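## Task

From the shelving at the far end of the aisle, pick up the little yellow sponge and set it down on the desk. Every item that was upright on the floor must still be upright at the end, and the robot must neither topple nor finish leaning. The sponge must stay on the desk on its own, without the robot holding it there.

## Robot and tools

Robot: a TidyBot++ wheeled base (0.54 m long, 0.50 m wide, 0.38 m tall, four powered casters) carrying one seven-joint arm that ends in a two-finger gripper. The shoulder sits 0.12 m ahead of the base centre and 0.68 m above the floor. Cameras: base_camera on the chassis front, and wrist_camera, which looks along the hand. The arm begins folded with the hand aimed down; folded, it pokes up to 0.08 m beyond the base front and the elbow rises to about 1.15 m.

Frames: the base frame has its origin on the floor below the base centre, x ahead, y to the left, z up. hand_pose is reported in this frame and marks the point between the finger pads; its own z axis runs out along the fingers and its y axis is the closing direction. The odometry frame is where the base frame was when the scene began. base_odometry counts wheel rotation only, so slip looks like travel; heading grows to the left, range -3.142 to 3.142. base_tilt is in degrees, positive when leaning forward or right, with a fixed bias near 1 degree.

execute_actions: argument "actions" holds zero or one action (empty just reports state and images). Optional "cameras": a list drawn from base_camera, wrist_camera, all; omitted, null or ["all"] gives both, [] gives none. An action may contain:
- "base": exactly one relative move, measured from where the base last reported itself: translate_m (metres, forward positive, -2 to 2), strafe_m (metres, leftward positive, -2 to 2) or rotate_rad (radians, counter-clockwise from above positive, -6.3 to 6.3). These are offsets, not poses.
- "joints": absolute joint targets keyed by name, in radians: joint_1_rad (unbounded; positive turns the arm clockwise from above, opposite to rotate_rad), joint_2_rad shoulder (-2.249 to 2.249), joint_3_rad (unbounded; nominal 3.14), joint_4_rad elbow (-2.579 to 2.579), joint_5_rad (unbounded), joint_6_rad wrist (-2.099 to 2.099), joint_7_rad (unbounded; hand down, positive is counter-clockwise from above, 1.57 makes the fingers open sideways). gripper_pos is a 0 to 1 scale, 0 open, 1 shut; pad gap is roughly 85 x (1 - gripper_pos) mm. Unbounded joints go the short way, so turn more than half a revolution in steps. Done tolerances: ±0.039 for joints 1-4, ±0.056 for 5-7, ±0.03 gripper.
- "speeds": lower top speeds for this action only: translate_m and strafe_m 0.05 to 0.5 m/s, rotate_rad 0.1 to 1.57 rad/s (the maxima are defaults). A base move needing over 8.667 s is refused; an action ends after 15 s at most.
An unknown key or out-of-range number rejects the whole call with no motion. Anything left out of an action may keep driving toward its earlier target.

Arm geometry (joint_1_rad 0, joint_3_rad 3.14, joint_5_rad 0): the arm lies in the base x-z plane. Segment tilts from vertical, forward positive: upper arm (0.42 m) = joint_2_rad; forearm (0.31 m) = joint_2_rad - joint_4_rad; hand (0.31 m to the hand point) = joint_2_rad - joint_4_rad - joint_6_rad. Reach ahead of the shoulder is the sum of length x sin(tilt); height above it is the sum of length x cos(tilt). A downward hand reaches at most about 0.94 m high, and only near the base. Closed fingertips stick out about 20 mm past the hand point.

Other tools: wait (seconds, 0 to 10) lets time pass without new commands and returns state and images. zoom_image (camera: base_camera or wrist_camera; region: [x0, y0, x1, y1] pixels from the top-left, no more than 504 x 504) enlarges part of that camera's latest image. read_manual (section, only "licences") returns licence text. finished_scene (scene: number of the current scene) ends it irreversibly and reports success plus the next task; call it only once the object rests on the desk unaided.

Reading results: base_status and joint_status give how each motion ended: done, off_target (stopped short, may still push), contact_stop, time_out, not_followed, or limit_stop_at_motor_heat (resend target). Base "done" only means the wheels turned enough; a blocked base can still say done. "joint command not followed" with a "cause:" line means a self-collision check held back the arm targets (the gripper still moves). on_its_own lists what moved uncommanded. motor_effort is percent of maximum, peak in brackets, noisy. A Motor temperatures line lists each arm joint. ARM HIT flags the arm striking itself or the base. The pictures line names the images in order. If a result reports a stop, remaining motion calls in that same reply are skipped.

Cautions: friction leaves joints slightly off; to correct, send last command + (desired - measured). While carrying something the arm sags; never command a joint to its current reading then. hand_pose can be 1-2 cm wrong, so trust images, and keep fingers clear of the floor. A torque fault (joints 1-4 limit 104.5 N m, 5-7 limit 51.3) freezes the arm for 10 s. Holding loads heats motors: warning from 60 °C, weak braking and sinking at 75 °C. Never drive while the raised arm is snagged above about 0.8 m, and avoid sideways shoves on a raised hand: the robot can tip. Avoid dropping, slamming, hard pushes, and knocking over floor items. The robot holds its last command while you think. Odometry drifts a few centimetres and degrees over many moves.

Each tool is called after "Request:" as a command line: name --argument value for each argument, lists and objects as JSON in quotes; but a table of rows of numbers goes row by row, as --pt "numbers of a row", without its own name.

## Session

Request:
execute_actions --actions '[]'

Scene clock: 0.00 s.
Motor temperatures (°C, as the motors report them): [35 36 35 35 45 39 43]
base_odometry: x=+0.000 y=+0.000 heading=+0.000 (m, m, rad; odometry frame)
base_tilt: forward=-0.4 right=-0.1 (deg)
base_status: not commanded
joint_positions: joint_1_rad=+0.050 joint_2_rad=-0.348 joint_3_rad=+3.184 joint_4_rad=-2.544 joint_5_rad=-0.004 joint_6_rad=-0.872 joint_7_rad=+1.622 gripper_pos=+0.000
joint_status: not commanded
motor_effort: joint_1_rad=+0 joint_2_rad=-3 joint_3_rad=+0 joint_4_rad=+16 joint_5_rad=+0 joint_6_rad=+1 joint_7_rad=+0 (%)
hand_pose: x=+0.2535 y=-0.0084 z=+0.5830 quat_wxyz=(-0.006, +0.999, -0.021, +0.037) (m; base frame)
pictures: base_camera, wrist_camera
Images, in order (width x height): base_camera 644x364, wrist_camera 644x476.

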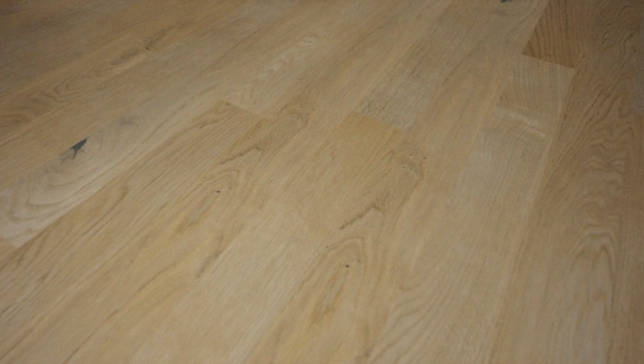

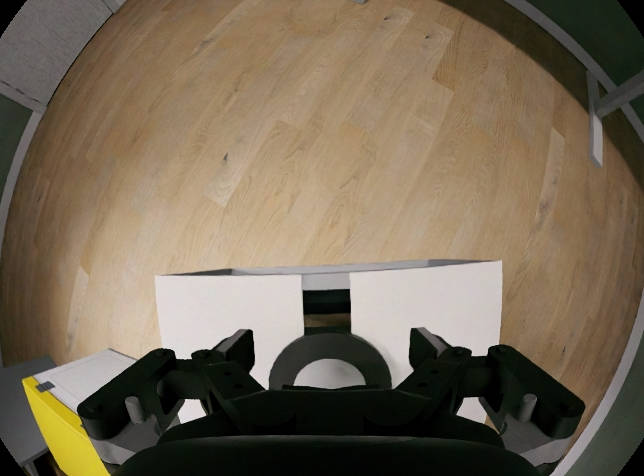

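Request:
execute_actions --actions '[{"joints":{"joint_6_rad":0.45,"joint_1_rad":0.0,"joint_3_rad":3.14,"joint_7_rad":1.57}}]'

Scene clock: 1.77 s.
Motor temperatures (°C, as the motors report them): [35 36 35 35 45 39 43]
base_odometry: x=+0.000 y=+0.000 heading=+0.000 (m, m, rad; odometry frame)
base_tilt: forward=-0.5 right=-0.1 (deg)
base_status: not commanded
joint_positions: joint_1_rad=+0.028 joint_2_rad=-0.348 joint_3_rad=+3.157 joint_4_rad=-2.543 joint_5_rad=-0.004 joint_6_rad=+0.435 joint_7_rad=+1.599 gripper_pos=+0.000
joint_status: all done
motor_effort: joint_1_rad=+0(1) joint_2_rad=-7(6) joint_3_rad=-1(2) joint_4_rad=+18(19) joint_5_rad=+0(0) joint_6_rad=+8(7) joint_7_rad=+0(0) (%)
hand_pose: x=+0.5362 y=-0.0176 z=+0.8350 quat_wxyz=(+0.020, +0.771, -0.009, +0.637) (m; base frame)
pictures: base_camera, wrist_camera
Images, in order (width x height): base_camera 644x364, wrist_camera 644x476.

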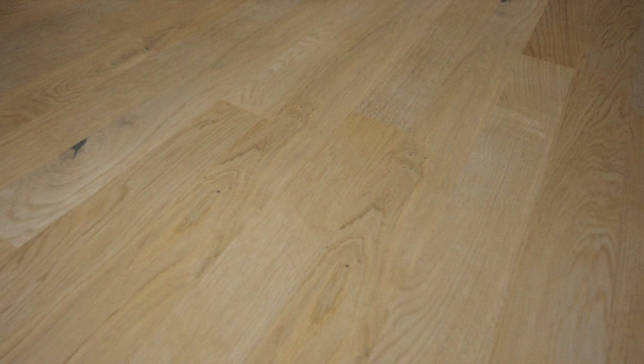

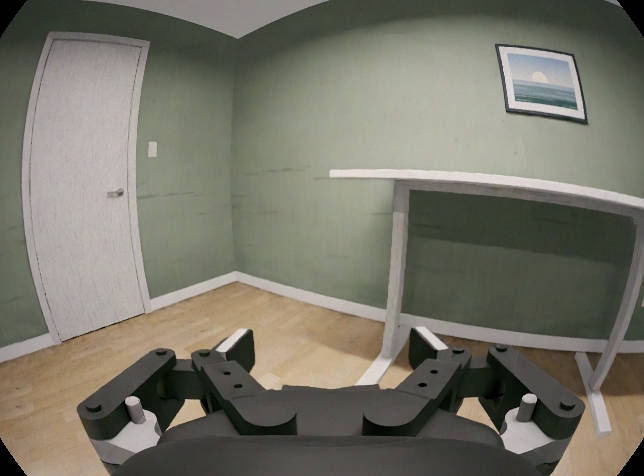

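Request:
execute_actions --actions '[{"joints":{"joint_1_rad":-1.3}}]' --cameras '["wrist_camera"]'

Scene clock: 4.47 s.
Motor temperatures (°C, as the motors report them): [35 36 35 35 45 39 43]
base_odometry: x=+0.000 y=+0.000 heading=+0.000 (m, m, rad; odometry frame)
base_tilt: forward=-0.4 right=-0.2 (deg)
base_status: not commanded
joint_positions: joint_1_rad=-1.274 joint_2_rad=-0.348 joint_3_rad=+3.154 joint_4_rad=-2.543 joint_5_rad=-0.004 joint_6_rad=+0.435 joint_7_rad=+1.599 gripper_pos=+0.000
joint_status: all done
motor_effort: joint_1_rad=+0(0) joint_2_rad=-7(7) joint_3_rad=-1(1) joint_4_rad=+18(19) joint_5_rad=+0(0) joint_6_rad=+8(8) joint_7_rad=+0(0) (%)
hand_pose: x=+0.2457 y=+0.3979 z=+0.8350 quat_wxyz=(-0.370, +0.618, +0.461, +0.518) (m; base frame)
pictures: wrist_camera
Images, in order (width x height): wrist_camera 644x476.

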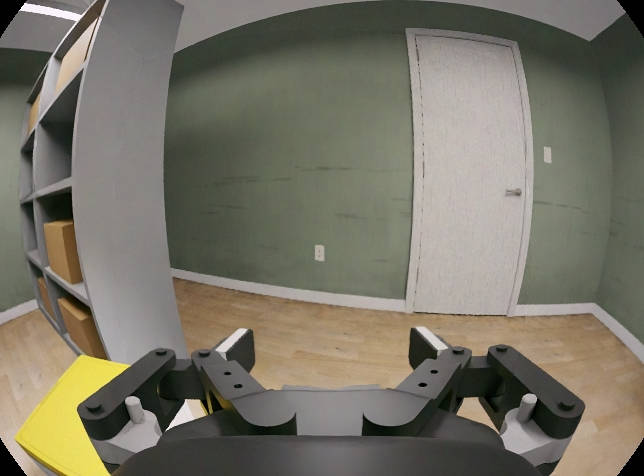

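Request:
execute_actions --actions '[{"joints":{"joint_1_rad":-2.6}}]' --cameras '["wrist_camera"]'

Scene clock: 7.10 s.
Motor temperatures (°C, as the motors report them): [35 36 35 35 45 39 43]
base_odometry: x=+0.000 y=+0.000 heading=+0.000 (m, m, rad; odometry frame)
base_tilt: forward=-0.4 right=-0.1 (deg)
base_status: not commanded
joint_positions: joint_1_rad=-2.574 joint_2_rad=-0.348 joint_3_rad=+3.153 joint_4_rad=-2.543 joint_5_rad=-0.004 joint_6_rad=+0.435 joint_7_rad=+1.599 gripper_pos=+0.000
joint_status: all done
motor_effort: joint_1_rad=+0(1) joint_2_rad=-7(7) joint_3_rad=-1(0) joint_4_rad=+19(19) joint_5_rad=+0(0) joint_6_rad=+8(8) joint_7_rad=+0(0) (%)
hand_pose: x=-0.2308 y=+0.2281 z=+0.8350 quat_wxyz=(-0.608, +0.212, +0.741, +0.188) (m; base frame)
pictures: wrist_camera
Images, in order (width x height): wrist_camera 644x476.

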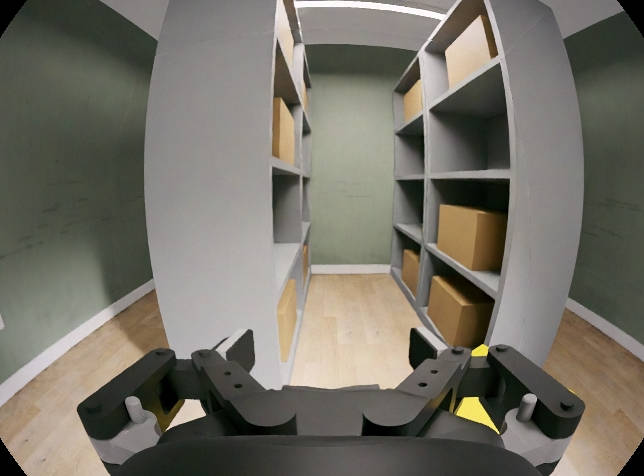

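Request:
execute_actions --actions '[{"joints":{"joint_6_rad":-0.3}}]' --cameras '["wrist_camera"]'

Scene clock: 8.40 s.
Motor temperatures (°C, as the motors report them): [35 36 35 35 45 39 43]
base_odometry: x=+0.000 y=+0.000 heading=+0.000 (m, m, rad; odometry frame)
base_tilt: forward=-0.4 right=-0.1 (deg)
base_status: not commanded
joint_positions: joint_1_rad=-2.574 joint_2_rad=-0.348 joint_3_rad=+3.153 joint_4_rad=-2.545 joint_5_rad=-0.004 joint_6_rad=-0.285 joint_7_rad=+1.599 gripper_pos=+0.000
joint_status: all done
motor_effort: joint_1_rad=+0(0) joint_2_rad=-4(7) joint_3_rad=-1(1) joint_4_rad=+17(18) joint_5_rad=+0(0) joint_6_rad=+5(8) joint_7_rad=+0(0) (%)
hand_pose: x=-0.1351 y=+0.1637 z=+0.6472 quat_wxyz=(-0.310, +0.259, +0.910, +0.094) (m; base frame)
pictures: wrist_camera
Images, in order (width x height): wrist_camera 644x476.

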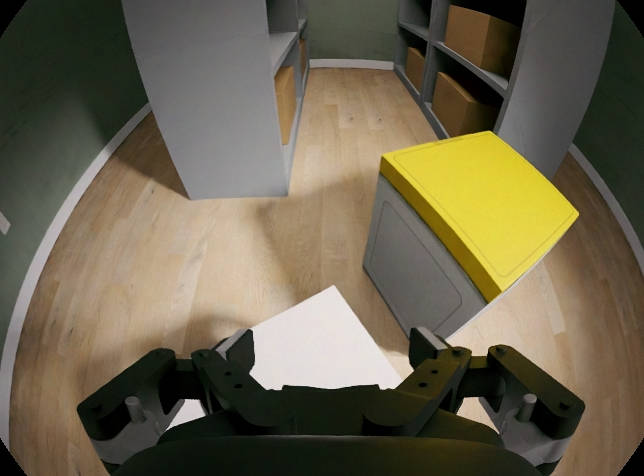

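Request:
execute_actions --actions '[{"base":{"strafe_m":-0.15}}]' --cameras '[]'

Request:
execute_actions --actions '[{"base":{"rotate_rad":2.57},"joints":{"joint_1_rad":0.0},"speeds":{"rotate_rad":1.2}}]'

Scene clock: 11.70 s.
Motor temperatures (°C, as the motors report them): [35 36 35 35 45 39 43]
base_odometry: x=+0.000 y=-0.150 heading=+0.000 (m, m, rad; odometry frame)
base_tilt: forward=-0.4 right=-0.2 (deg)
base_status: done
joint_positions: joint_1_rad=-2.574 joint_2_rad=-0.348 joint_3_rad=+3.150 joint_4_rad=-2.545 joint_5_rad=-0.004 joint_6_rad=-0.285 joint_7_rad=+1.599 gripper_pos=+0.000
joint_status: not commanded
motor_effort: joint_1_rad=+0(0) joint_2_rad=-5(6) joint_3_rad=+0(1) joint_4_rad=+17(18) joint_5_rad=+0(0) joint_6_rad=+4(5) joint_7_rad=+0(0) (%)
hand_pose: x=-0.1355 y=+0.1631 z=+0.6472 quat_wxyz=(-0.310, +0.258, +0.910, +0.094) (m; base frame)
pictures: none
No camera images: the call's "cameras" was empty. Leave "cameras" out to get every camera's image.

Scene clock: 15.23 s.
Motor temperatures (°C, as the motors report them): [35 36 35 35 45 39 43]
base_odometry: x=+0.000 y=-0.150 heading=+2.569 (m, m, rad; odometry frame)
base_tilt: forward=-0.4 right=-0.2 (deg)
base_status: done
joint_positions: joint_1_rad=-0.027 joint_2_rad=-0.348 joint_3_rad=+3.150 joint_4_rad=-2.545 joint_5_rad=-0.004 joint_6_rad=-0.285 joint_7_rad=+1.599 gripper_pos=+0.000
joint_status: all done
motor_effort: joint_1_rad=+0(1) joint_2_rad=-4(6) joint_3_rad=+0(0) joint_4_rad=+17(18) joint_5_rad=+0(0) joint_6_rad=+5(5) joint_7_rad=+0(1) (%)
hand_pose: x=+0.4212 y=+0.0074 z=+0.6472 quat_wxyz=(-0.001, +0.946, +0.020, +0.324) (m; base frame)
pictures: base_camera, wrist_camera
Images, in order (width x height): base_camera 644x364, wrist_camera 644x476.

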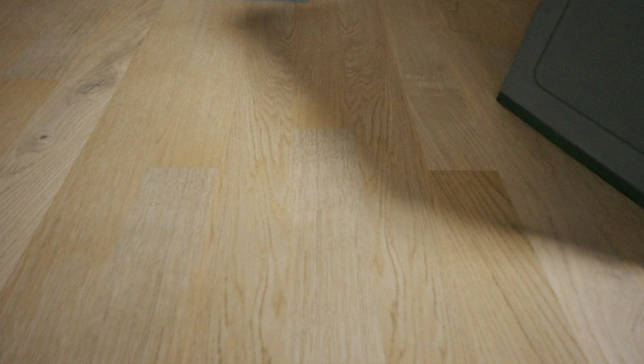

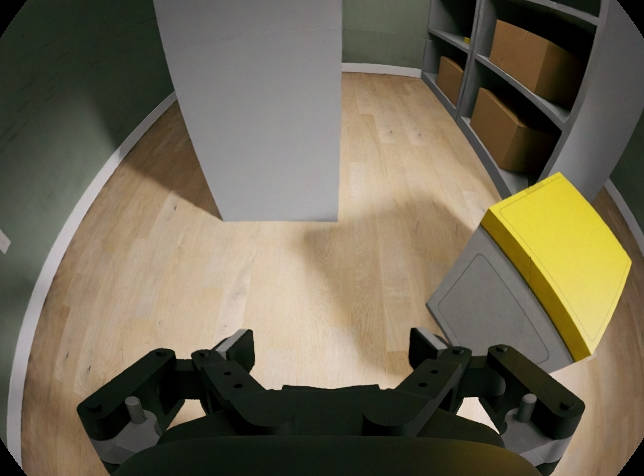

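Request:
execute_actions --actions '[{"base":{"strafe_m":0.07},"joints":{"joint_6_rad":-0.87,"joint_1_rad":0.03,"joint_7_rad":1.54}}]' --cameras '["base_camera"]'

Request:
execute_actions --actions '[{"base":{"translate_m":0.6}}]'

Scene clock: 17.03 s.
Motor temperatures (°C, as the motors report them): [35 36 35 35 45 39 43]
base_odometry: x=-0.038 y=-0.209 heading=+2.570 (m, m, rad; odometry frame)
base_tilt: forward=-0.4 right=-0.1 (deg)
base_status: done
joint_positions: joint_1_rad=+0.001 joint_2_rad=-0.348 joint_3_rad=+3.149 joint_4_rad=-2.544 joint_5_rad=-0.004 joint_6_rad=-0.855 joint_7_rad=+1.569 gripper_pos=+0.000
joint_status: all done
motor_effort: joint_1_rad=+0(0) joint_2_rad=-2(5) joint_3_rad=-1(1) joint_4_rad=+13(16) joint_5_rad=+0(0) joint_6_rad=+0(3) joint_7_rad=+0(0) (%)
hand_pose: x=+0.2585 y=+0.0014 z=+0.5833 quat_wxyz=(-0.003, +0.999, -0.006, +0.045) (m; base frame)
pictures: base_camera
Images, in order (width x height): base_camera 644x364.

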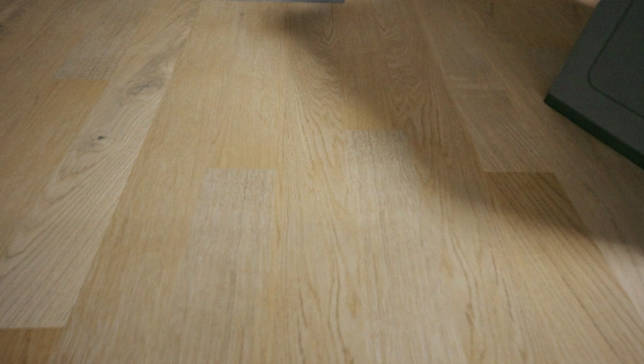

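Scene clock: 19.60 s.
Motor temperatures (°C, as the motors report them): [35 36 35 35 45 39 43]
base_odometry: x=-0.543 y=+0.115 heading=+2.571 (m, m, rad; odometry frame)
base_tilt: forward=-0.5 right=-0.1 (deg)
base_status: done
joint_positions: joint_1_rad=+0.001 joint_2_rad=-0.348 joint_3_rad=+3.149 joint_4_rad=-2.544 joint_5_rad=-0.004 joint_6_rad=-0.855 joint_7_rad=+1.569 gripper_pos=+0.000
joint_status: not commanded
motor_effort: joint_1_rad=+0(0) joint_2_rad=-1(3) joint_3_rad=+0(1) joint_4_rad=+14(15) joint_5_rad=+0(0) joint_6_rad=+0(1) joint_7_rad=+0(0) (%)
hand_pose: x=+0.2585 y=+0.0014 z=+0.5833 quat_wxyz=(-0.003, +0.999, -0.006, +0.045) (m; base frame)
pictures: base_camera, wrist_camera
Images, in order (width x height): base_camera 644x364, wrist_camera 644x476.

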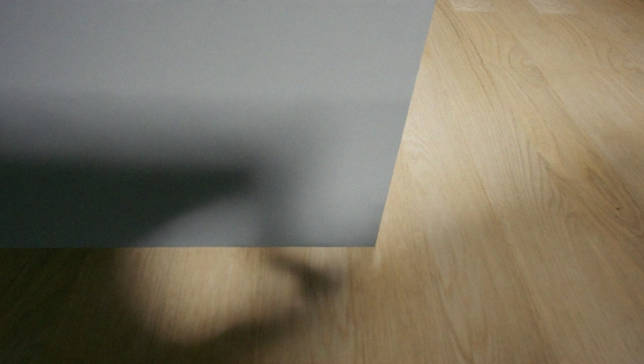

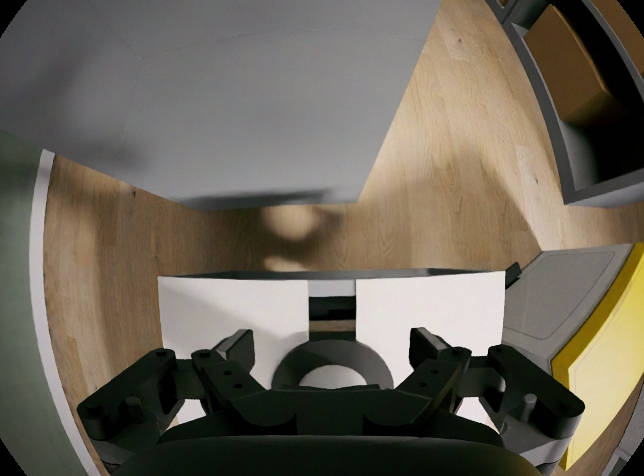

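Request:
execute_actions --actions '[{"base":{"strafe_m":-0.3},"speeds":{"strafe_m":0.1}}]'

Scene clock: 23.43 s.
Motor temperatures (°C, as the motors report them): [35 36 35 35 45 39 43]
base_odometry: x=-0.381 y=+0.368 heading=+2.571 (m, m, rad; odometry frame)
base_tilt: forward=-0.4 right=-0.1 (deg)
base_status: done
joint_positions: joint_1_rad=+0.001 joint_2_rad=-0.348 joint_3_rad=+3.149 joint_4_rad=-2.544 joint_5_rad=-0.004 joint_6_rad=-0.855 joint_7_rad=+1.569 gripper_pos=+0.000
joint_status: not commanded
motor_effort: joint_1_rad=+0(0) joint_2_rad=-1(2) joint_3_rad=-1(0) joint_4_rad=+13(15) joint_5_rad=+0(0) joint_6_rad=+0(0) joint_7_rad=-1(0) (%)
hand_pose: x=+0.2585 y=+0.0014 z=+0.5833 quat_wxyz=(-0.003, +0.999, -0.006, +0.045) (m; base frame)
pictures: base_camera, wrist_camera
Images, in order (width x height): base_camera 644x364, wrist_camera 644x476.

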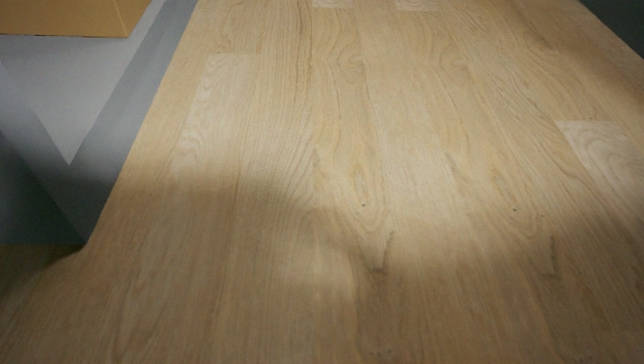

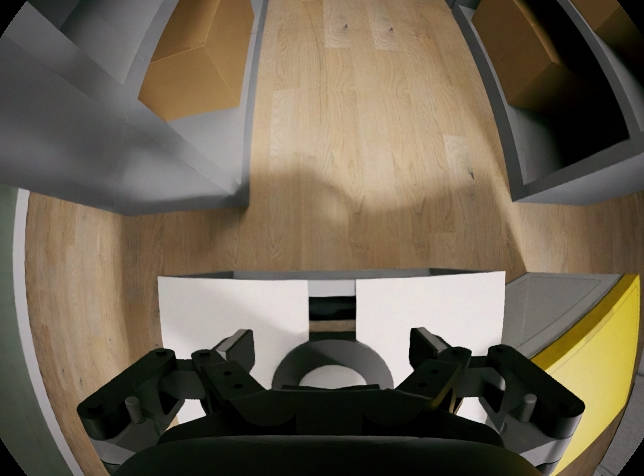

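Request:
execute_actions --actions '[{"base":{"strafe_m":-0.3},"speeds":{"strafe_m":0.12}}]' --cameras '["wrist_camera"]'

Request:
execute_actions --actions '[{"base":{"strafe_m":0.15}}]'

Scene clock: 26.77 s.
Motor temperatures (°C, as the motors report them): [35 36 35 35 45 39 43]
base_odometry: x=-0.219 y=+0.620 heading=+2.571 (m, m, rad; odometry frame)
base_tilt: forward=-0.4 right=-0.1 (deg)
base_status: done
joint_positions: joint_1_rad=+0.001 joint_2_rad=-0.348 joint_3_rad=+3.149 joint_4_rad=-2.544 joint_5_rad=-0.004 joint_6_rad=-0.855 joint_7_rad=+1.569 gripper_pos=+0.000
joint_status: not commanded
motor_effort: joint_1_rad=+0(0) joint_2_rad=-1(2) joint_3_rad=-1(0) joint_4_rad=+14(15) joint_5_rad=+0(1) joint_6_rad=+0(0) joint_7_rad=+0(0) (%)
hand_pose: x=+0.2585 y=+0.0014 z=+0.5833 quat_wxyz=(-0.003, +0.999, -0.006, +0.045) (m; base frame)
pictures: wrist_camera
Images, in order (width x height): wrist_camera 644x476.

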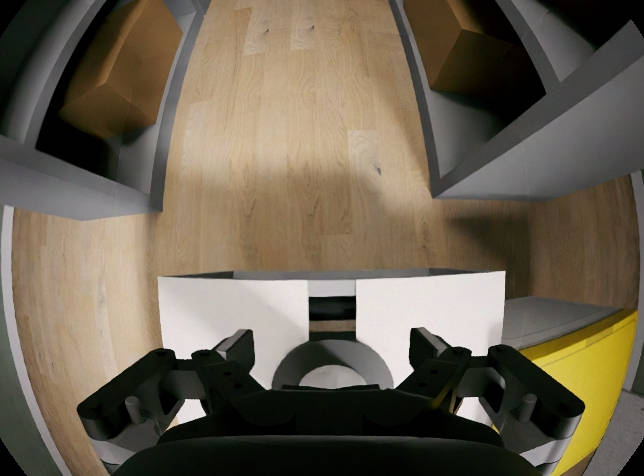

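Scene clock: 28.23 s.
Motor temperatures (°C, as the motors report them): [35 36 35 35 45 39 43]
base_odometry: x=-0.300 y=+0.494 heading=+2.571 (m, m, rad; odometry frame)
base_tilt: forward=-0.4 right=-0.1 (deg)
base_status: done
joint_positions: joint_1_rad=+0.001 joint_2_rad=-0.348 joint_3_rad=+3.149 joint_4_rad=-2.544 joint_5_rad=-0.004 joint_6_rad=-0.855 joint_7_rad=+1.569 gripper_pos=+0.000
joint_status: not commanded
motor_effort: joint_1_rad=+0(0) joint_2_rad=-2(3) joint_3_rad=-1(1) joint_4_rad=+14(15) joint_5_rad=+0(1) joint_6_rad=+0(1) joint_7_rad=+0(0) (%)
hand_pose: x=+0.2585 y=+0.0014 z=+0.5833 quat_wxyz=(-0.003, +0.999, -0.006, +0.045) (m; base frame)
pictures: base_camera, wrist_camera
Images, in order (width x height): base_camera 644x364, wrist_camera 644x476.

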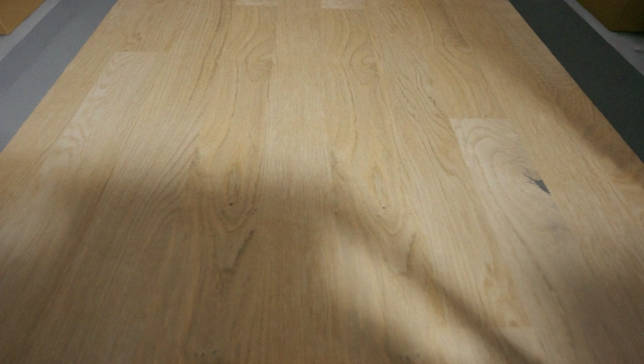

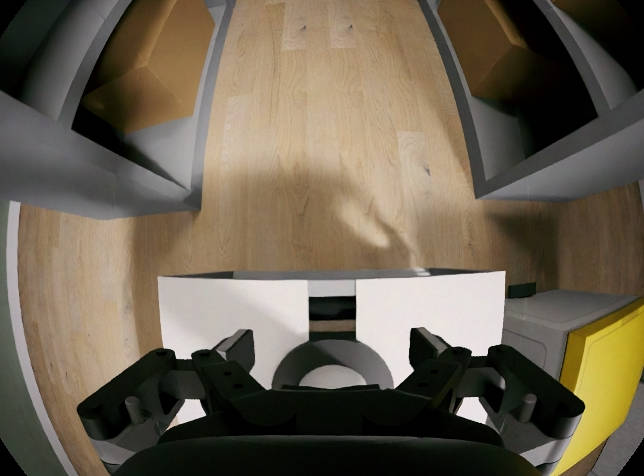

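Request:
execute_actions --actions '[{"base":{"translate_m":1.2},"joints":{"joint_6_rad":0.1,"joint_1_rad":0.5}}]'

Scene clock: 32.27 s.
Motor temperatures (°C, as the motors report them): [35 36 35 35 45 39 43]
base_odometry: x=-1.311 y=+1.142 heading=+2.571 (m, m, rad; odometry frame)
base_tilt: forward=-0.5 right=-0.1 (deg)
base_status: done
joint_positions: joint_1_rad=+0.473 joint_2_rad=-0.348 joint_3_rad=+3.149 joint_4_rad=-2.545 joint_5_rad=-0.004 joint_6_rad=+0.068 joint_7_rad=+1.569 gripper_pos=+0.000
joint_status: all done
motor_effort: joint_1_rad=+0(1) joint_2_rad=-6(8) joint_3_rad=-1(0) joint_4_rad=+19(19) joint_5_rad=+0(0) joint_6_rad=+7(6) joint_7_rad=+0(1) (%)
hand_pose: x=+0.4524 y=-0.1725 z=+0.7284 quat_wxyz=(+0.113, +0.849, -0.211, +0.472) (m; base frame)
pictures: base_camera, wrist_camera
Images, in order (width x height): base_camera 644x364, wrist_camera 644x476.

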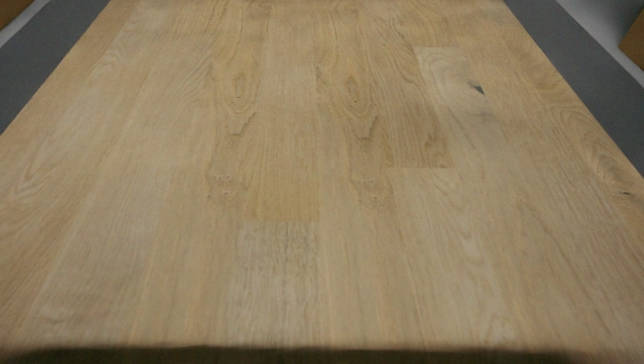

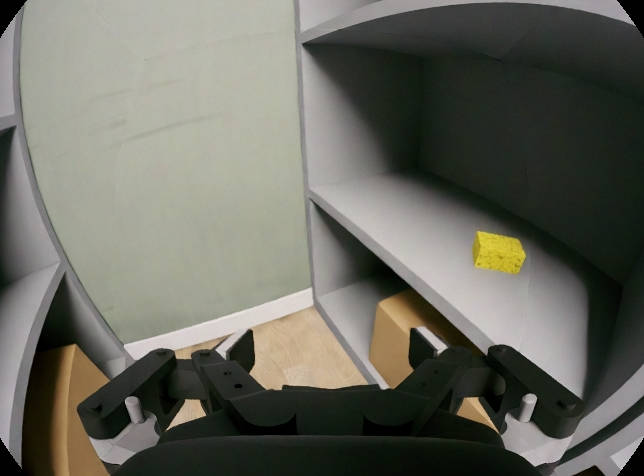

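Request:
zoom_image --camera "wrist_camera" --region '[420, 190, 600, 320]'

Region (420, 190, 600, 320) of wrist_camera's 644x476 image, scaled by 2.800.

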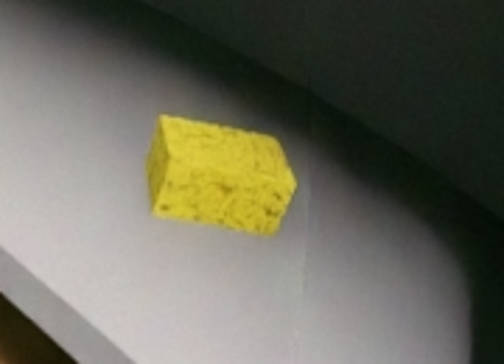

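Request:
execute_actions --actions '[{"base":{"strafe_m":0.08},"joints":{"joint_6_rad":-0.3}}]' --cameras '[]'

Request:
execute_actions --actions '[{"base":{"translate_m":0.74},"joints":{"joint_1_rad":2.0}}]'

Scene clock: 35.70 s.
Motor temperatures (°C, as the motors report them): [35 36 35 35 45 39 43]
base_odometry: x=-1.354 y=+1.074 heading=+2.571 (m, m, rad; odometry frame)
base_tilt: forward=-0.4 right=-0.1 (deg)
base_status: done
joint_positions: joint_1_rad=+0.474 joint_2_rad=-0.348 joint_3_rad=+3.148 joint_4_rad=-2.549 joint_5_rad=-0.004 joint_6_rad=-0.285 joint_7_rad=+1.569 gripper_pos=+0.000
joint_status: all done
motor_effort: joint_1_rad=+0(1) joint_2_rad=-5(8) joint_3_rad=-1(1) joint_4_rad=+17(20) joint_5_rad=+0(0) joint_6_rad=+4(7) joint_7_rad=+0(0) (%)
hand_pose: x=+0.3864 y=-0.1371 z=+0.6456 quat_wxyz=(+0.074, +0.919, -0.228, +0.314) (m; base frame)
pictures: none
No camera images: the call's "cameras" was empty. Leave "cameras" out to get every camera's image.

Scene clock: 38.53 s.
Motor temperatures (°C, as the motors report them): [35 36 35 35 45 39 43]
base_odometry: x=-1.977 y=+1.474 heading=+2.571 (m, m, rad; odometry frame)
base_tilt: forward=-0.4 right=-0.1 (deg)
base_status: done
joint_positions: joint_1_rad=+1.972 joint_2_rad=-0.348 joint_3_rad=+3.148 joint_4_rad=-2.549 joint_5_rad=-0.004 joint_6_rad=-0.285 joint_7_rad=+1.569 gripper_pos=+0.000
joint_status: all done
motor_effort: joint_1_rad=+0(1) joint_2_rad=-4(6) joint_3_rad=-1(0) joint_4_rad=+16(17) joint_5_rad=+0(0) joint_6_rad=+5(5) joint_7_rad=+0(0) (%)
hand_pose: x=+0.0016 y=-0.2767 z=+0.6457 quat_wxyz=(+0.268, +0.518, -0.792, +0.179) (m; base frame)
pictures: base_camera, wrist_camera
Images, in order (width x height): base_camera 644x364, wrist_camera 644x476.

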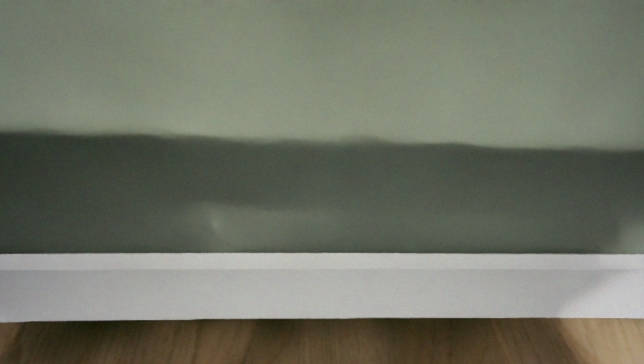

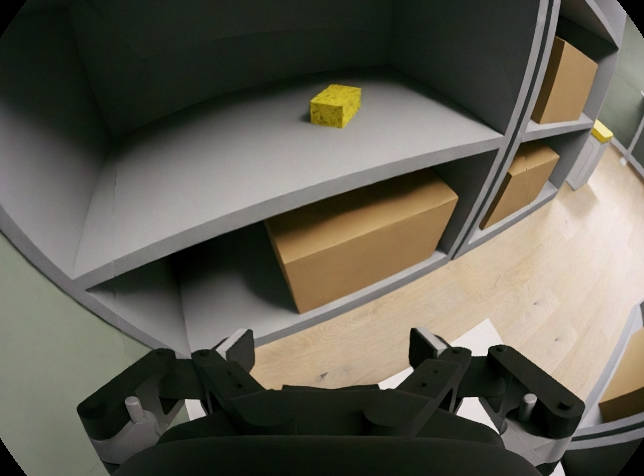

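Request:
execute_actions --actions '[{"base":{"translate_m":0.08},"joints":{"joint_1_rad":2.105,"joint_2_rad":0.152,"joint_4_rad":-1.948,"joint_6_rad":-0.24}}]' --cameras '["wrist_camera"]'

Scene clock: 41.13 s.
Motor temperatures (°C, as the motors report them): [35 36 35 35 45 39 43]
base_odometry: x=-2.045 y=+1.517 heading=+2.572 (m, m, rad; odometry frame)
base_tilt: forward=-0.4 right=-0.1 (deg)
base_status: done
joint_positions: joint_1_rad=+2.076 joint_2_rad=+0.142 joint_3_rad=+3.147 joint_4_rad=-1.957 joint_5_rad=-0.004 joint_6_rad=-0.278 joint_7_rad=+1.569 gripper_pos=+0.000
joint_status: all done
motor_effort: joint_1_rad=+0(1) joint_2_rad=-25(26) joint_3_rad=-2(0) joint_4_rad=+18(18) joint_5_rad=+0(0) joint_6_rad=+5(5) joint_7_rad=+0(0) (%)
hand_pose: x=-0.1467 y=-0.4776 z=+0.7152 quat_wxyz=(+0.321, +0.467, -0.802, +0.190) (m; base frame)
pictures: wrist_camera
Images, in order (width x height): wrist_camera 644x476.

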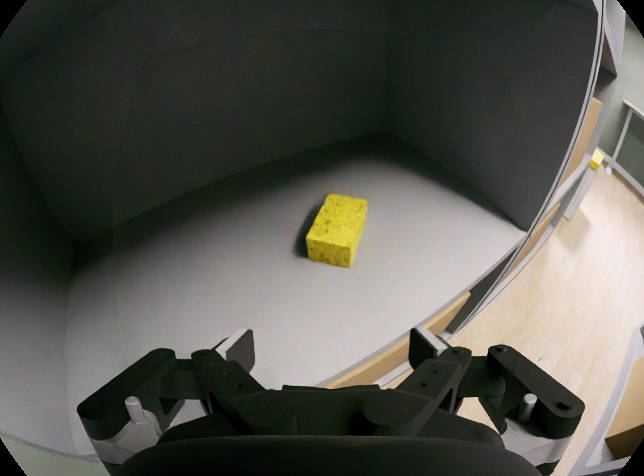

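Request:
execute_actions --actions '[{"joints":{"joint_1_rad":2.12,"joint_2_rad":0.545,"joint_4_rad":-1.58,"joint_6_rad":-0.22,"joint_7_rad":1.29}}]' --cameras '["wrist_camera"]'

Scene clock: 43.47 s.
Motor temperatures (°C, as the motors report them): [35 36 35 35 45 39 43]
base_odometry: x=-2.045 y=+1.517 heading=+2.572 (m, m, rad; odometry frame)
base_tilt: forward=-0.4 right=-0.1 (deg)
base_status: not commanded
joint_positions: joint_1_rad=+2.091 joint_2_rad=+0.543 joint_3_rad=+3.147 joint_4_rad=-1.593 joint_5_rad=-0.004 joint_6_rad=-0.259 joint_7_rad=+1.318 gripper_pos=+0.000
joint_status: all done
motor_effort: joint_1_rad=+0(0) joint_2_rad=-38(39) joint_3_rad=-2(2) joint_4_rad=+17(18) joint_5_rad=+0(0) joint_6_rad=+5(5) joint_7_rad=+0(1) (%)
hand_pose: x=-0.2274 y=-0.6019 z=+0.6455 quat_wxyz=(+0.291, +0.359, -0.859, +0.221) (m; base frame)
pictures: wrist_camera
Images, in order (width x height): wrist_camera 644x476.

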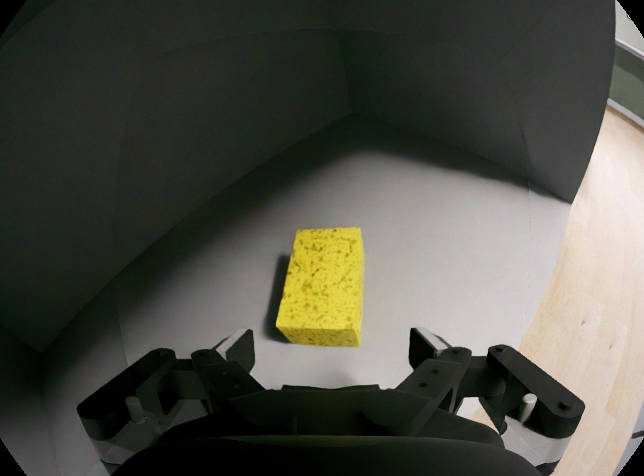

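Request:
execute_actions --actions '[{"joints":{"joint_1_rad":2.05,"joint_2_rad":0.732,"joint_4_rad":-1.432,"joint_6_rad":-0.18}}]' --cameras '["wrist_camera"]'

Scene clock: 45.23 s.
Motor temperatures (°C, as the motors report them): [35 36 35 35 45 39 43]
base_odometry: x=-2.045 y=+1.517 heading=+2.572 (m, m, rad; odometry frame)
base_tilt: forward=-0.5 right=-0.1 (deg)
base_status: not commanded
joint_positions: joint_1_rad=+2.074 joint_2_rad=+0.732 joint_3_rad=+3.147 joint_4_rad=-1.441 joint_5_rad=-0.004 joint_6_rad=-0.219 joint_7_rad=+1.318 gripper_pos=+0.000
joint_status: all done
motor_effort: joint_1_rad=+0(1) joint_2_rad=-43(46) joint_3_rad=-2(2) joint_4_rad=+17(18) joint_5_rad=+0(0) joint_6_rad=+5(6) joint_7_rad=+0(0) (%)
hand_pose: x=-0.2452 y=-0.6584 z=+0.5887 quat_wxyz=(+0.290, +0.366, -0.855, +0.224) (m; base frame)
pictures: wrist_camera
Images, in order (width x height): wrist_camera 644x476.

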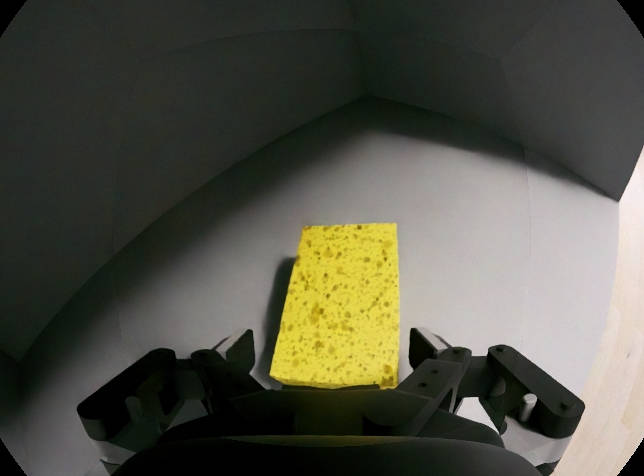

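Request:
execute_actions --actions '[{"joints":{"joint_2_rad":0.794,"joint_4_rad":-1.362}}]' --cameras '["wrist_camera"]'

Scene clock: 46.43 s.
Motor temperatures (°C, as the motors report them): [35 36 35 35 45 39 43]
base_odometry: x=-2.045 y=+1.517 heading=+2.572 (m, m, rad; odometry frame)
base_tilt: forward=-0.4 right=-0.1 (deg)
base_status: not commanded
joint_positions: joint_1_rad=+2.074 joint_2_rad=+0.780 joint_3_rad=+3.147 joint_4_rad=-1.367 joint_5_rad=-0.004 joint_6_rad=-0.217 joint_7_rad=+1.318 gripper_pos=+0.000
joint_status: all done
motor_effort: joint_1_rad=+0(0) joint_2_rad=-45(46) joint_3_rad=-1(2) joint_4_rad=+17(19) joint_5_rad=+0(0) joint_6_rad=+5(5) joint_7_rad=-1(0) (%)
hand_pose: x=-0.2575 y=-0.6808 z=+0.5875 quat_wxyz=(+0.300, +0.364, -0.851, +0.231) (m; base frame)
pictures: wrist_camera
Images, in order (width x height): wrist_camera 644x476.

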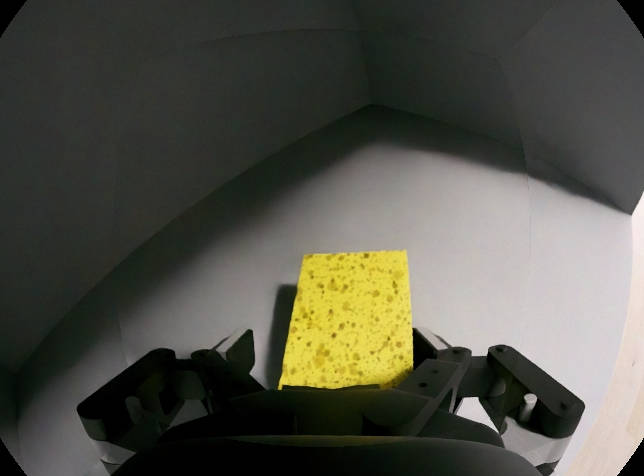

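Request:
execute_actions --actions '[{"joints":{"joint_2_rad":0.811,"joint_1_rad":2.114}}]' --cameras '["wrist_camera"]'

Scene clock: 47.40 s.
Motor temperatures (°C, as the motors report them): [35 36 35 35 45 39 43]
base_odometry: x=-2.045 y=+1.517 heading=+2.572 (m, m, rad; odometry frame)
base_tilt: forward=-0.5 right=-0.1 (deg)
base_status: not commanded
joint_positions: joint_1_rad=+2.097 joint_2_rad=+0.795 joint_3_rad=+3.147 joint_4_rad=-1.367 joint_5_rad=-0.004 joint_6_rad=-0.217 joint_7_rad=+1.318 gripper_pos=+0.000
joint_status: all done
motor_effort: joint_1_rad=+0(3) joint_2_rad=-46(46) joint_3_rad=-1(3) joint_4_rad=+17(18) joint_5_rad=+0(0) joint_6_rad=+5(5) joint_7_rad=+0(0) (%)
hand_pose: x=-0.2725 y=-0.6706 z=+0.5764 quat_wxyz=(+0.298, +0.355, -0.857, +0.224) (m; base frame)
pictures: wrist_camera
Images, in order (width x height): wrist_camera 644x476.

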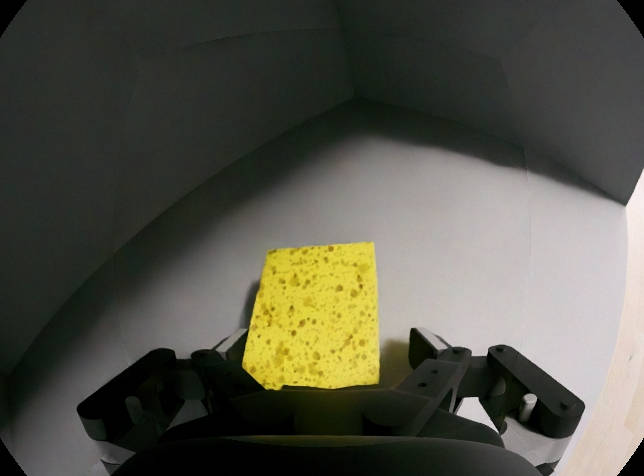

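Request:
execute_actions --actions '[{"joints":{"gripper_pos":0.5}}]' --cameras '["wrist_camera"]'

Scene clock: 48.33 s.
Motor temperatures (°C, as the motors report them): [35 37 35 35 45 39 43]
base_odometry: x=-2.045 y=+1.517 heading=+2.572 (m, m, rad; odometry frame)
base_tilt: forward=-0.4 right=-0.1 (deg)
base_status: not commanded
joint_positions: joint_1_rad=+2.097 joint_2_rad=+0.795 joint_3_rad=+3.147 joint_4_rad=-1.364 joint_5_rad=-0.004 joint_6_rad=-0.212 joint_7_rad=+1.318 gripper_pos=+0.374
joint_status: gripper_pos off_target (ended at +0.374, target +0.500)
motor_effort: joint_1_rad=+0(1) joint_2_rad=-43(46) joint_3_rad=-1(2) joint_4_rad=+16(18) joint_5_rad=+0(0) joint_6_rad=+5(6) joint_7_rad=+0(0) (%)
hand_pose: x=-0.2737 y=-0.6727 z=+0.5791 quat_wxyz=(+0.300, +0.355, -0.856, +0.226) (m; base frame)
pictures: wrist_camera
Images, in order (width x height): wrist_camera 644x476.

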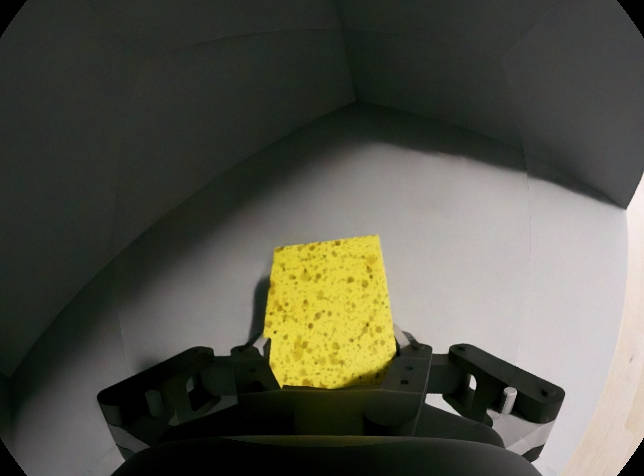

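Request:
execute_actions --actions '[{"joints":{"gripper_pos":0.8,"joint_2_rad":0.53,"joint_4_rad":-1.58}}]' --cameras '["wrist_camera"]'

Scene clock: 50.07 s.
Motor temperatures (°C, as the motors report them): [35 37 35 35 45 39 43]
base_odometry: x=-2.045 y=+1.517 heading=+2.572 (m, m, rad; odometry frame)
base_tilt: forward=-0.4 right=-0.1 (deg)
base_status: not commanded
joint_positions: joint_1_rad=+2.097 joint_2_rad=+0.528 joint_3_rad=+3.147 joint_4_rad=-1.570 joint_5_rad=-0.004 joint_6_rad=-0.212 joint_7_rad=+1.318 gripper_pos=+0.374
joint_status: gripper_pos off_target (ended at +0.374, target +0.800); the others done
motor_effort: joint_1_rad=+0(1) joint_2_rad=-39(47) joint_3_rad=-1(2) joint_4_rad=+19(18) joint_5_rad=+0(0) joint_6_rad=+6(6) joint_7_rad=+0(0) (%)
hand_pose: x=-0.2410 y=-0.6164 z=+0.6777 quat_wxyz=(+0.323, +0.350, -0.845, +0.243) (m; base frame)
pictures: wrist_camera
Images, in order (width x height): wrist_camera 644x476.

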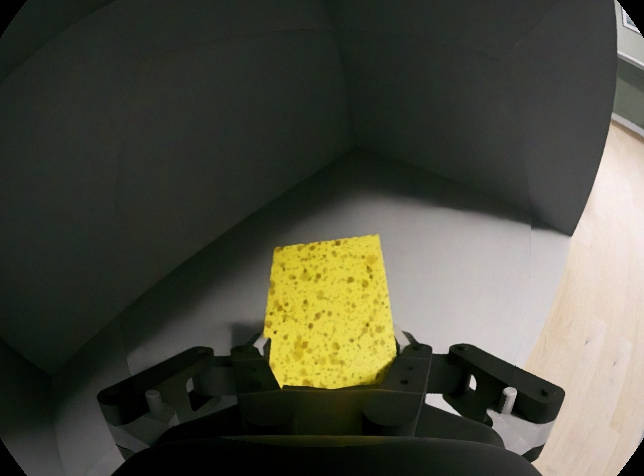

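Request:
execute_actions --actions '[{"joints":{"joint_2_rad":-0.35,"joint_4_rad":-2.5},"base":{"strafe_m":-0.05}}]' --cameras '["wrist_camera"]'

Request:
execute_actions --actions '[{"joints":{"joint_1_rad":3.17,"joint_6_rad":0.2,"joint_7_rad":1.6},"base":{"translate_m":-1.3}}]'

Scene clock: 52.43 s.
Motor temperatures (°C, as the motors report them): [35 37 35 35 45 39 43]
base_odometry: x=-2.018 y=+1.559 heading=+2.572 (m, m, rad; odometry frame)
base_tilt: forward=-0.4 right=-0.1 (deg)
base_status: done
joint_positions: joint_1_rad=+2.097 joint_2_rad=-0.338 joint_3_rad=+3.146 joint_4_rad=-2.494 joint_5_rad=-0.004 joint_6_rad=-0.212 joint_7_rad=+1.318 gripper_pos=+0.374
joint_status: all done
motor_effort: joint_1_rad=+0(3) joint_2_rad=-6(40) joint_3_rad=+0(3) joint_4_rad=+17(19) joint_5_rad=+0(0) joint_6_rad=+5(6) joint_7_rad=+0(0) (%)
hand_pose: x=-0.0517 y=-0.2940 z=+0.6822 quat_wxyz=(+0.300, +0.354, -0.856, +0.228) (m; base frame)
pictures: wrist_camera
Images, in order (width x height): wrist_camera 644x476.

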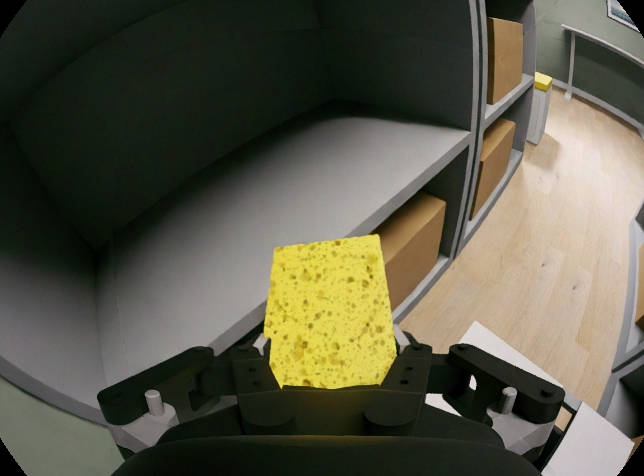

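Scene clock: 56.40 s.
Motor temperatures (°C, as the motors report them): [35 37 35 35 45 39 43]
base_odometry: x=-0.922 y=+0.859 heading=+2.572 (m, m, rad; odometry frame)
base_tilt: forward=-0.4 right=-0.1 (deg)
base_status: done
joint_positions: joint_1_rad=+3.144 joint_2_rad=-0.339 joint_3_rad=+3.146 joint_4_rad=-2.495 joint_5_rad=-0.004 joint_6_rad=+0.162 joint_7_rad=+1.571 gripper_pos=+0.374
joint_status: all done
motor_effort: joint_1_rad=+0(1) joint_2_rad=-7(9) joint_3_rad=-1(0) joint_4_rad=+18(19) joint_5_rad=+0(0) joint_6_rad=+7(7) joint_7_rad=+0(0) (%)
hand_pose: x=-0.2871 y=+0.0015 z=+0.7771 quat_wxyz=(+0.543, -0.005, -0.840, +0.000) (m; base frame)
pictures: base_camera, wrist_camera
Images, in order (width x height): base_camera 644x364, wrist_camera 644x476.

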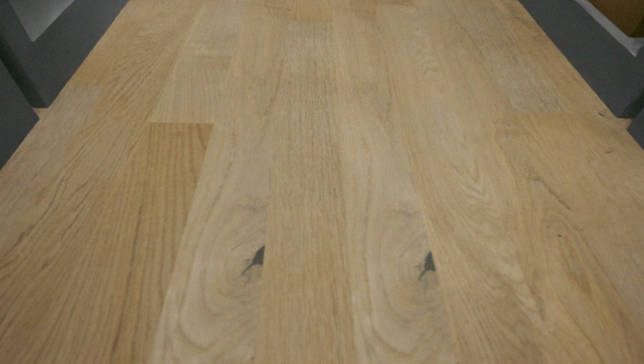

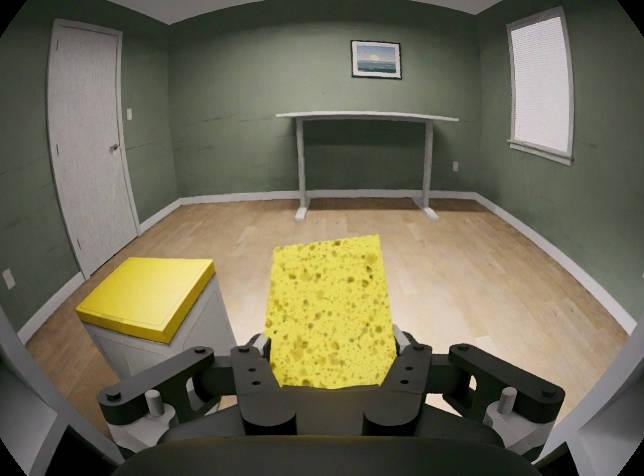

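Request:
execute_actions --actions '[{"joints":{"joint_2_rad":0.223,"joint_4_rad":-0.513,"joint_6_rad":-1.66,"joint_7_rad":1.45},"base":{"translate_m":-1.75}}]' --cameras '["wrist_camera"]'

Scene clock: 62.03 s.
Motor temperatures (°C, as the motors report them): [35 37 35 35 45 39 43]
base_odometry: x=+0.552 y=-0.083 heading=+2.573 (m, m, rad; odometry frame)
base_tilt: forward=-0.5 right=-0.1 (deg)
base_status: done
joint_positions: joint_1_rad=+3.144 joint_2_rad=+0.222 joint_3_rad=+3.146 joint_4_rad=-0.523 joint_5_rad=-0.004 joint_6_rad=-1.623 joint_7_rad=+1.480 gripper_pos=+0.374
joint_status: all done
motor_effort: joint_1_rad=+0(0) joint_2_rad=-27(28) joint_3_rad=-1(1) joint_4_rad=+16(22) joint_5_rad=+0(0) joint_6_rad=+6(8) joint_7_rad=+0(0) (%)
hand_pose: x=-0.4044 y=+0.0002 z=+1.1003 quat_wxyz=(+0.376, -0.044, -0.925, +0.017) (m; base frame)
pictures: wrist_camera
Images, in order (width x height): wrist_camera 644x476.

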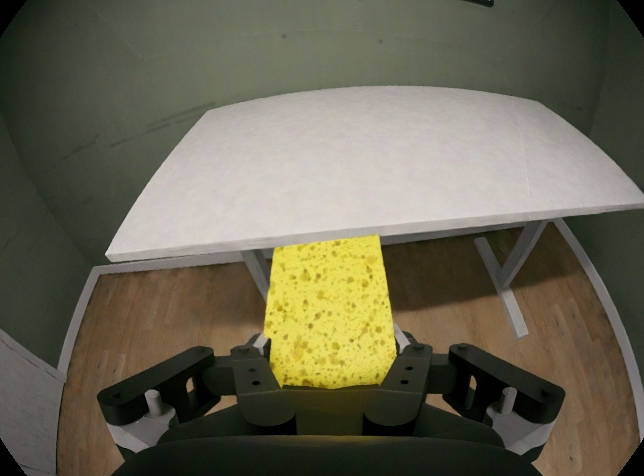

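Request:
execute_actions --actions '[{"base":{"translate_m":-0.3}}]' --cameras '["wrist_camera"]'

Scene clock: 64.23 s.
Motor temperatures (°C, as the motors report them): [35 37 35 35 45 39 43]
base_odometry: x=+0.806 y=-0.244 heading=+2.574 (m, m, rad; odometry frame)
base_tilt: forward=-0.4 right=-0.2 (deg)
base_status: done
joint_positions: joint_1_rad=+3.144 joint_2_rad=+0.230 joint_3_rad=+3.146 joint_4_rad=-0.522 joint_5_rad=-0.004 joint_6_rad=-1.625 joint_7_rad=+1.480 gripper_pos=+0.374
joint_status: not commanded
motor_effort: joint_1_rad=+0(1) joint_2_rad=-24(29) joint_3_rad=-2(2) joint_4_rad=+16(16) joint_5_rad=+0(1) joint_6_rad=+6(6) joint_7_rad=+0(0) (%)
hand_pose: x=-0.4072 y=+0.0004 z=+1.0964 quat_wxyz=(+0.373, -0.044, -0.927, +0.017) (m; base frame)
pictures: wrist_camera
Images, in order (width x height): wrist_camera 644x476.

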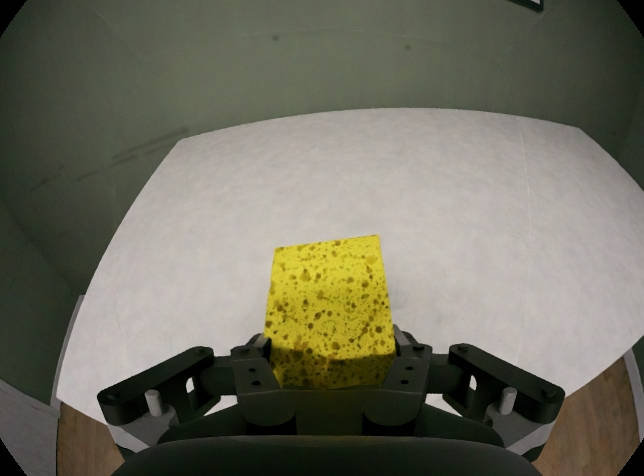

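Request:
execute_actions --actions '[{"joints":{"joint_2_rad":0.28,"joint_4_rad":-0.705,"joint_6_rad":-1.365}}]' --cameras '["wrist_camera"]'

Scene clock: 65.80 s.
Motor temperatures (°C, as the motors report them): [35 37 35 35 45 39 43]
base_odometry: x=+0.806 y=-0.244 heading=+2.574 (m, m, rad; odometry frame)
base_tilt: forward=-0.5 right=-0.1 (deg)
base_status: not commanded
joint_positions: joint_1_rad=+3.144 joint_2_rad=+0.280 joint_3_rad=+3.146 joint_4_rad=-0.701 joint_5_rad=-0.004 joint_6_rad=-1.401 joint_7_rad=+1.480 gripper_pos=+0.374
joint_status: all done
motor_effort: joint_1_rad=+0(0) joint_2_rad=-31(32) joint_3_rad=-2(2) joint_4_rad=+18(20) joint_5_rad=+0(0) joint_6_rad=+5(5) joint_7_rad=-1(1) (%)
hand_pose: x=-0.4729 y=+0.0008 z=+1.0355 quat_wxyz=(+0.371, -0.045, -0.928, +0.017) (m; base frame)
pictures: wrist_camera
Images, in order (width x height): wrist_camera 644x476.

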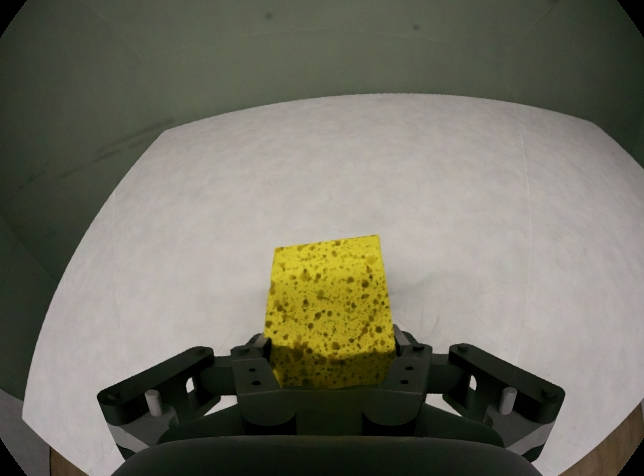

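Request:
execute_actions --actions '[{"joints":{"joint_2_rad":0.325}}]' --cameras '["wrist_camera"]'

Scene clock: 70.13 s.
Motor temperatures (°C, as the motors report them): [35 37 35 35 45 39 43]
base_odometry: x=+0.806 y=-0.244 heading=+2.574 (m, m, rad; odometry frame)
base_tilt: forward=-0.4 right=-0.1 (deg)
base_status: not commanded
joint_positions: joint_1_rad=+3.144 joint_2_rad=+0.317 joint_3_rad=+3.146 joint_4_rad=-0.702 joint_5_rad=-0.004 joint_6_rad=-1.401 joint_7_rad=+1.480 gripper_pos=+0.374
joint_status: all done
motor_effort: joint_1_rad=+0(0) joint_2_rad=-32(33) joint_3_rad=-2(0) joint_4_rad=+18(19) joint_5_rad=+0(0) joint_6_rad=+5(5) joint_7_rad=-1(0) (%)
hand_pose: x=-0.4856 y=+0.0009 z=+1.0128 quat_wxyz=(+0.353, -0.045, -0.934, +0.016) (m; base frame)
pictures: wrist_camera
Images, in order (width x height): wrist_camera 644x476.

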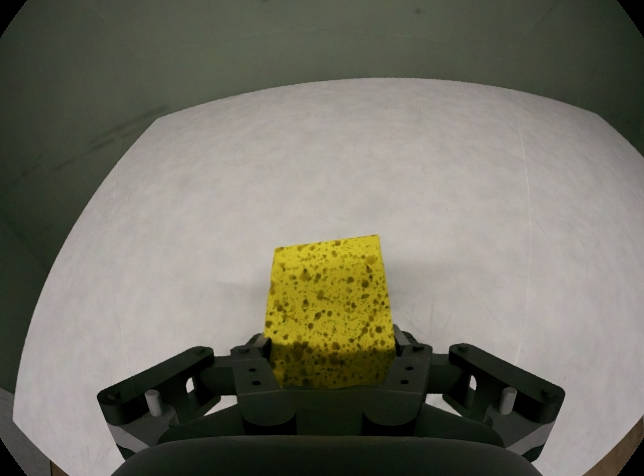

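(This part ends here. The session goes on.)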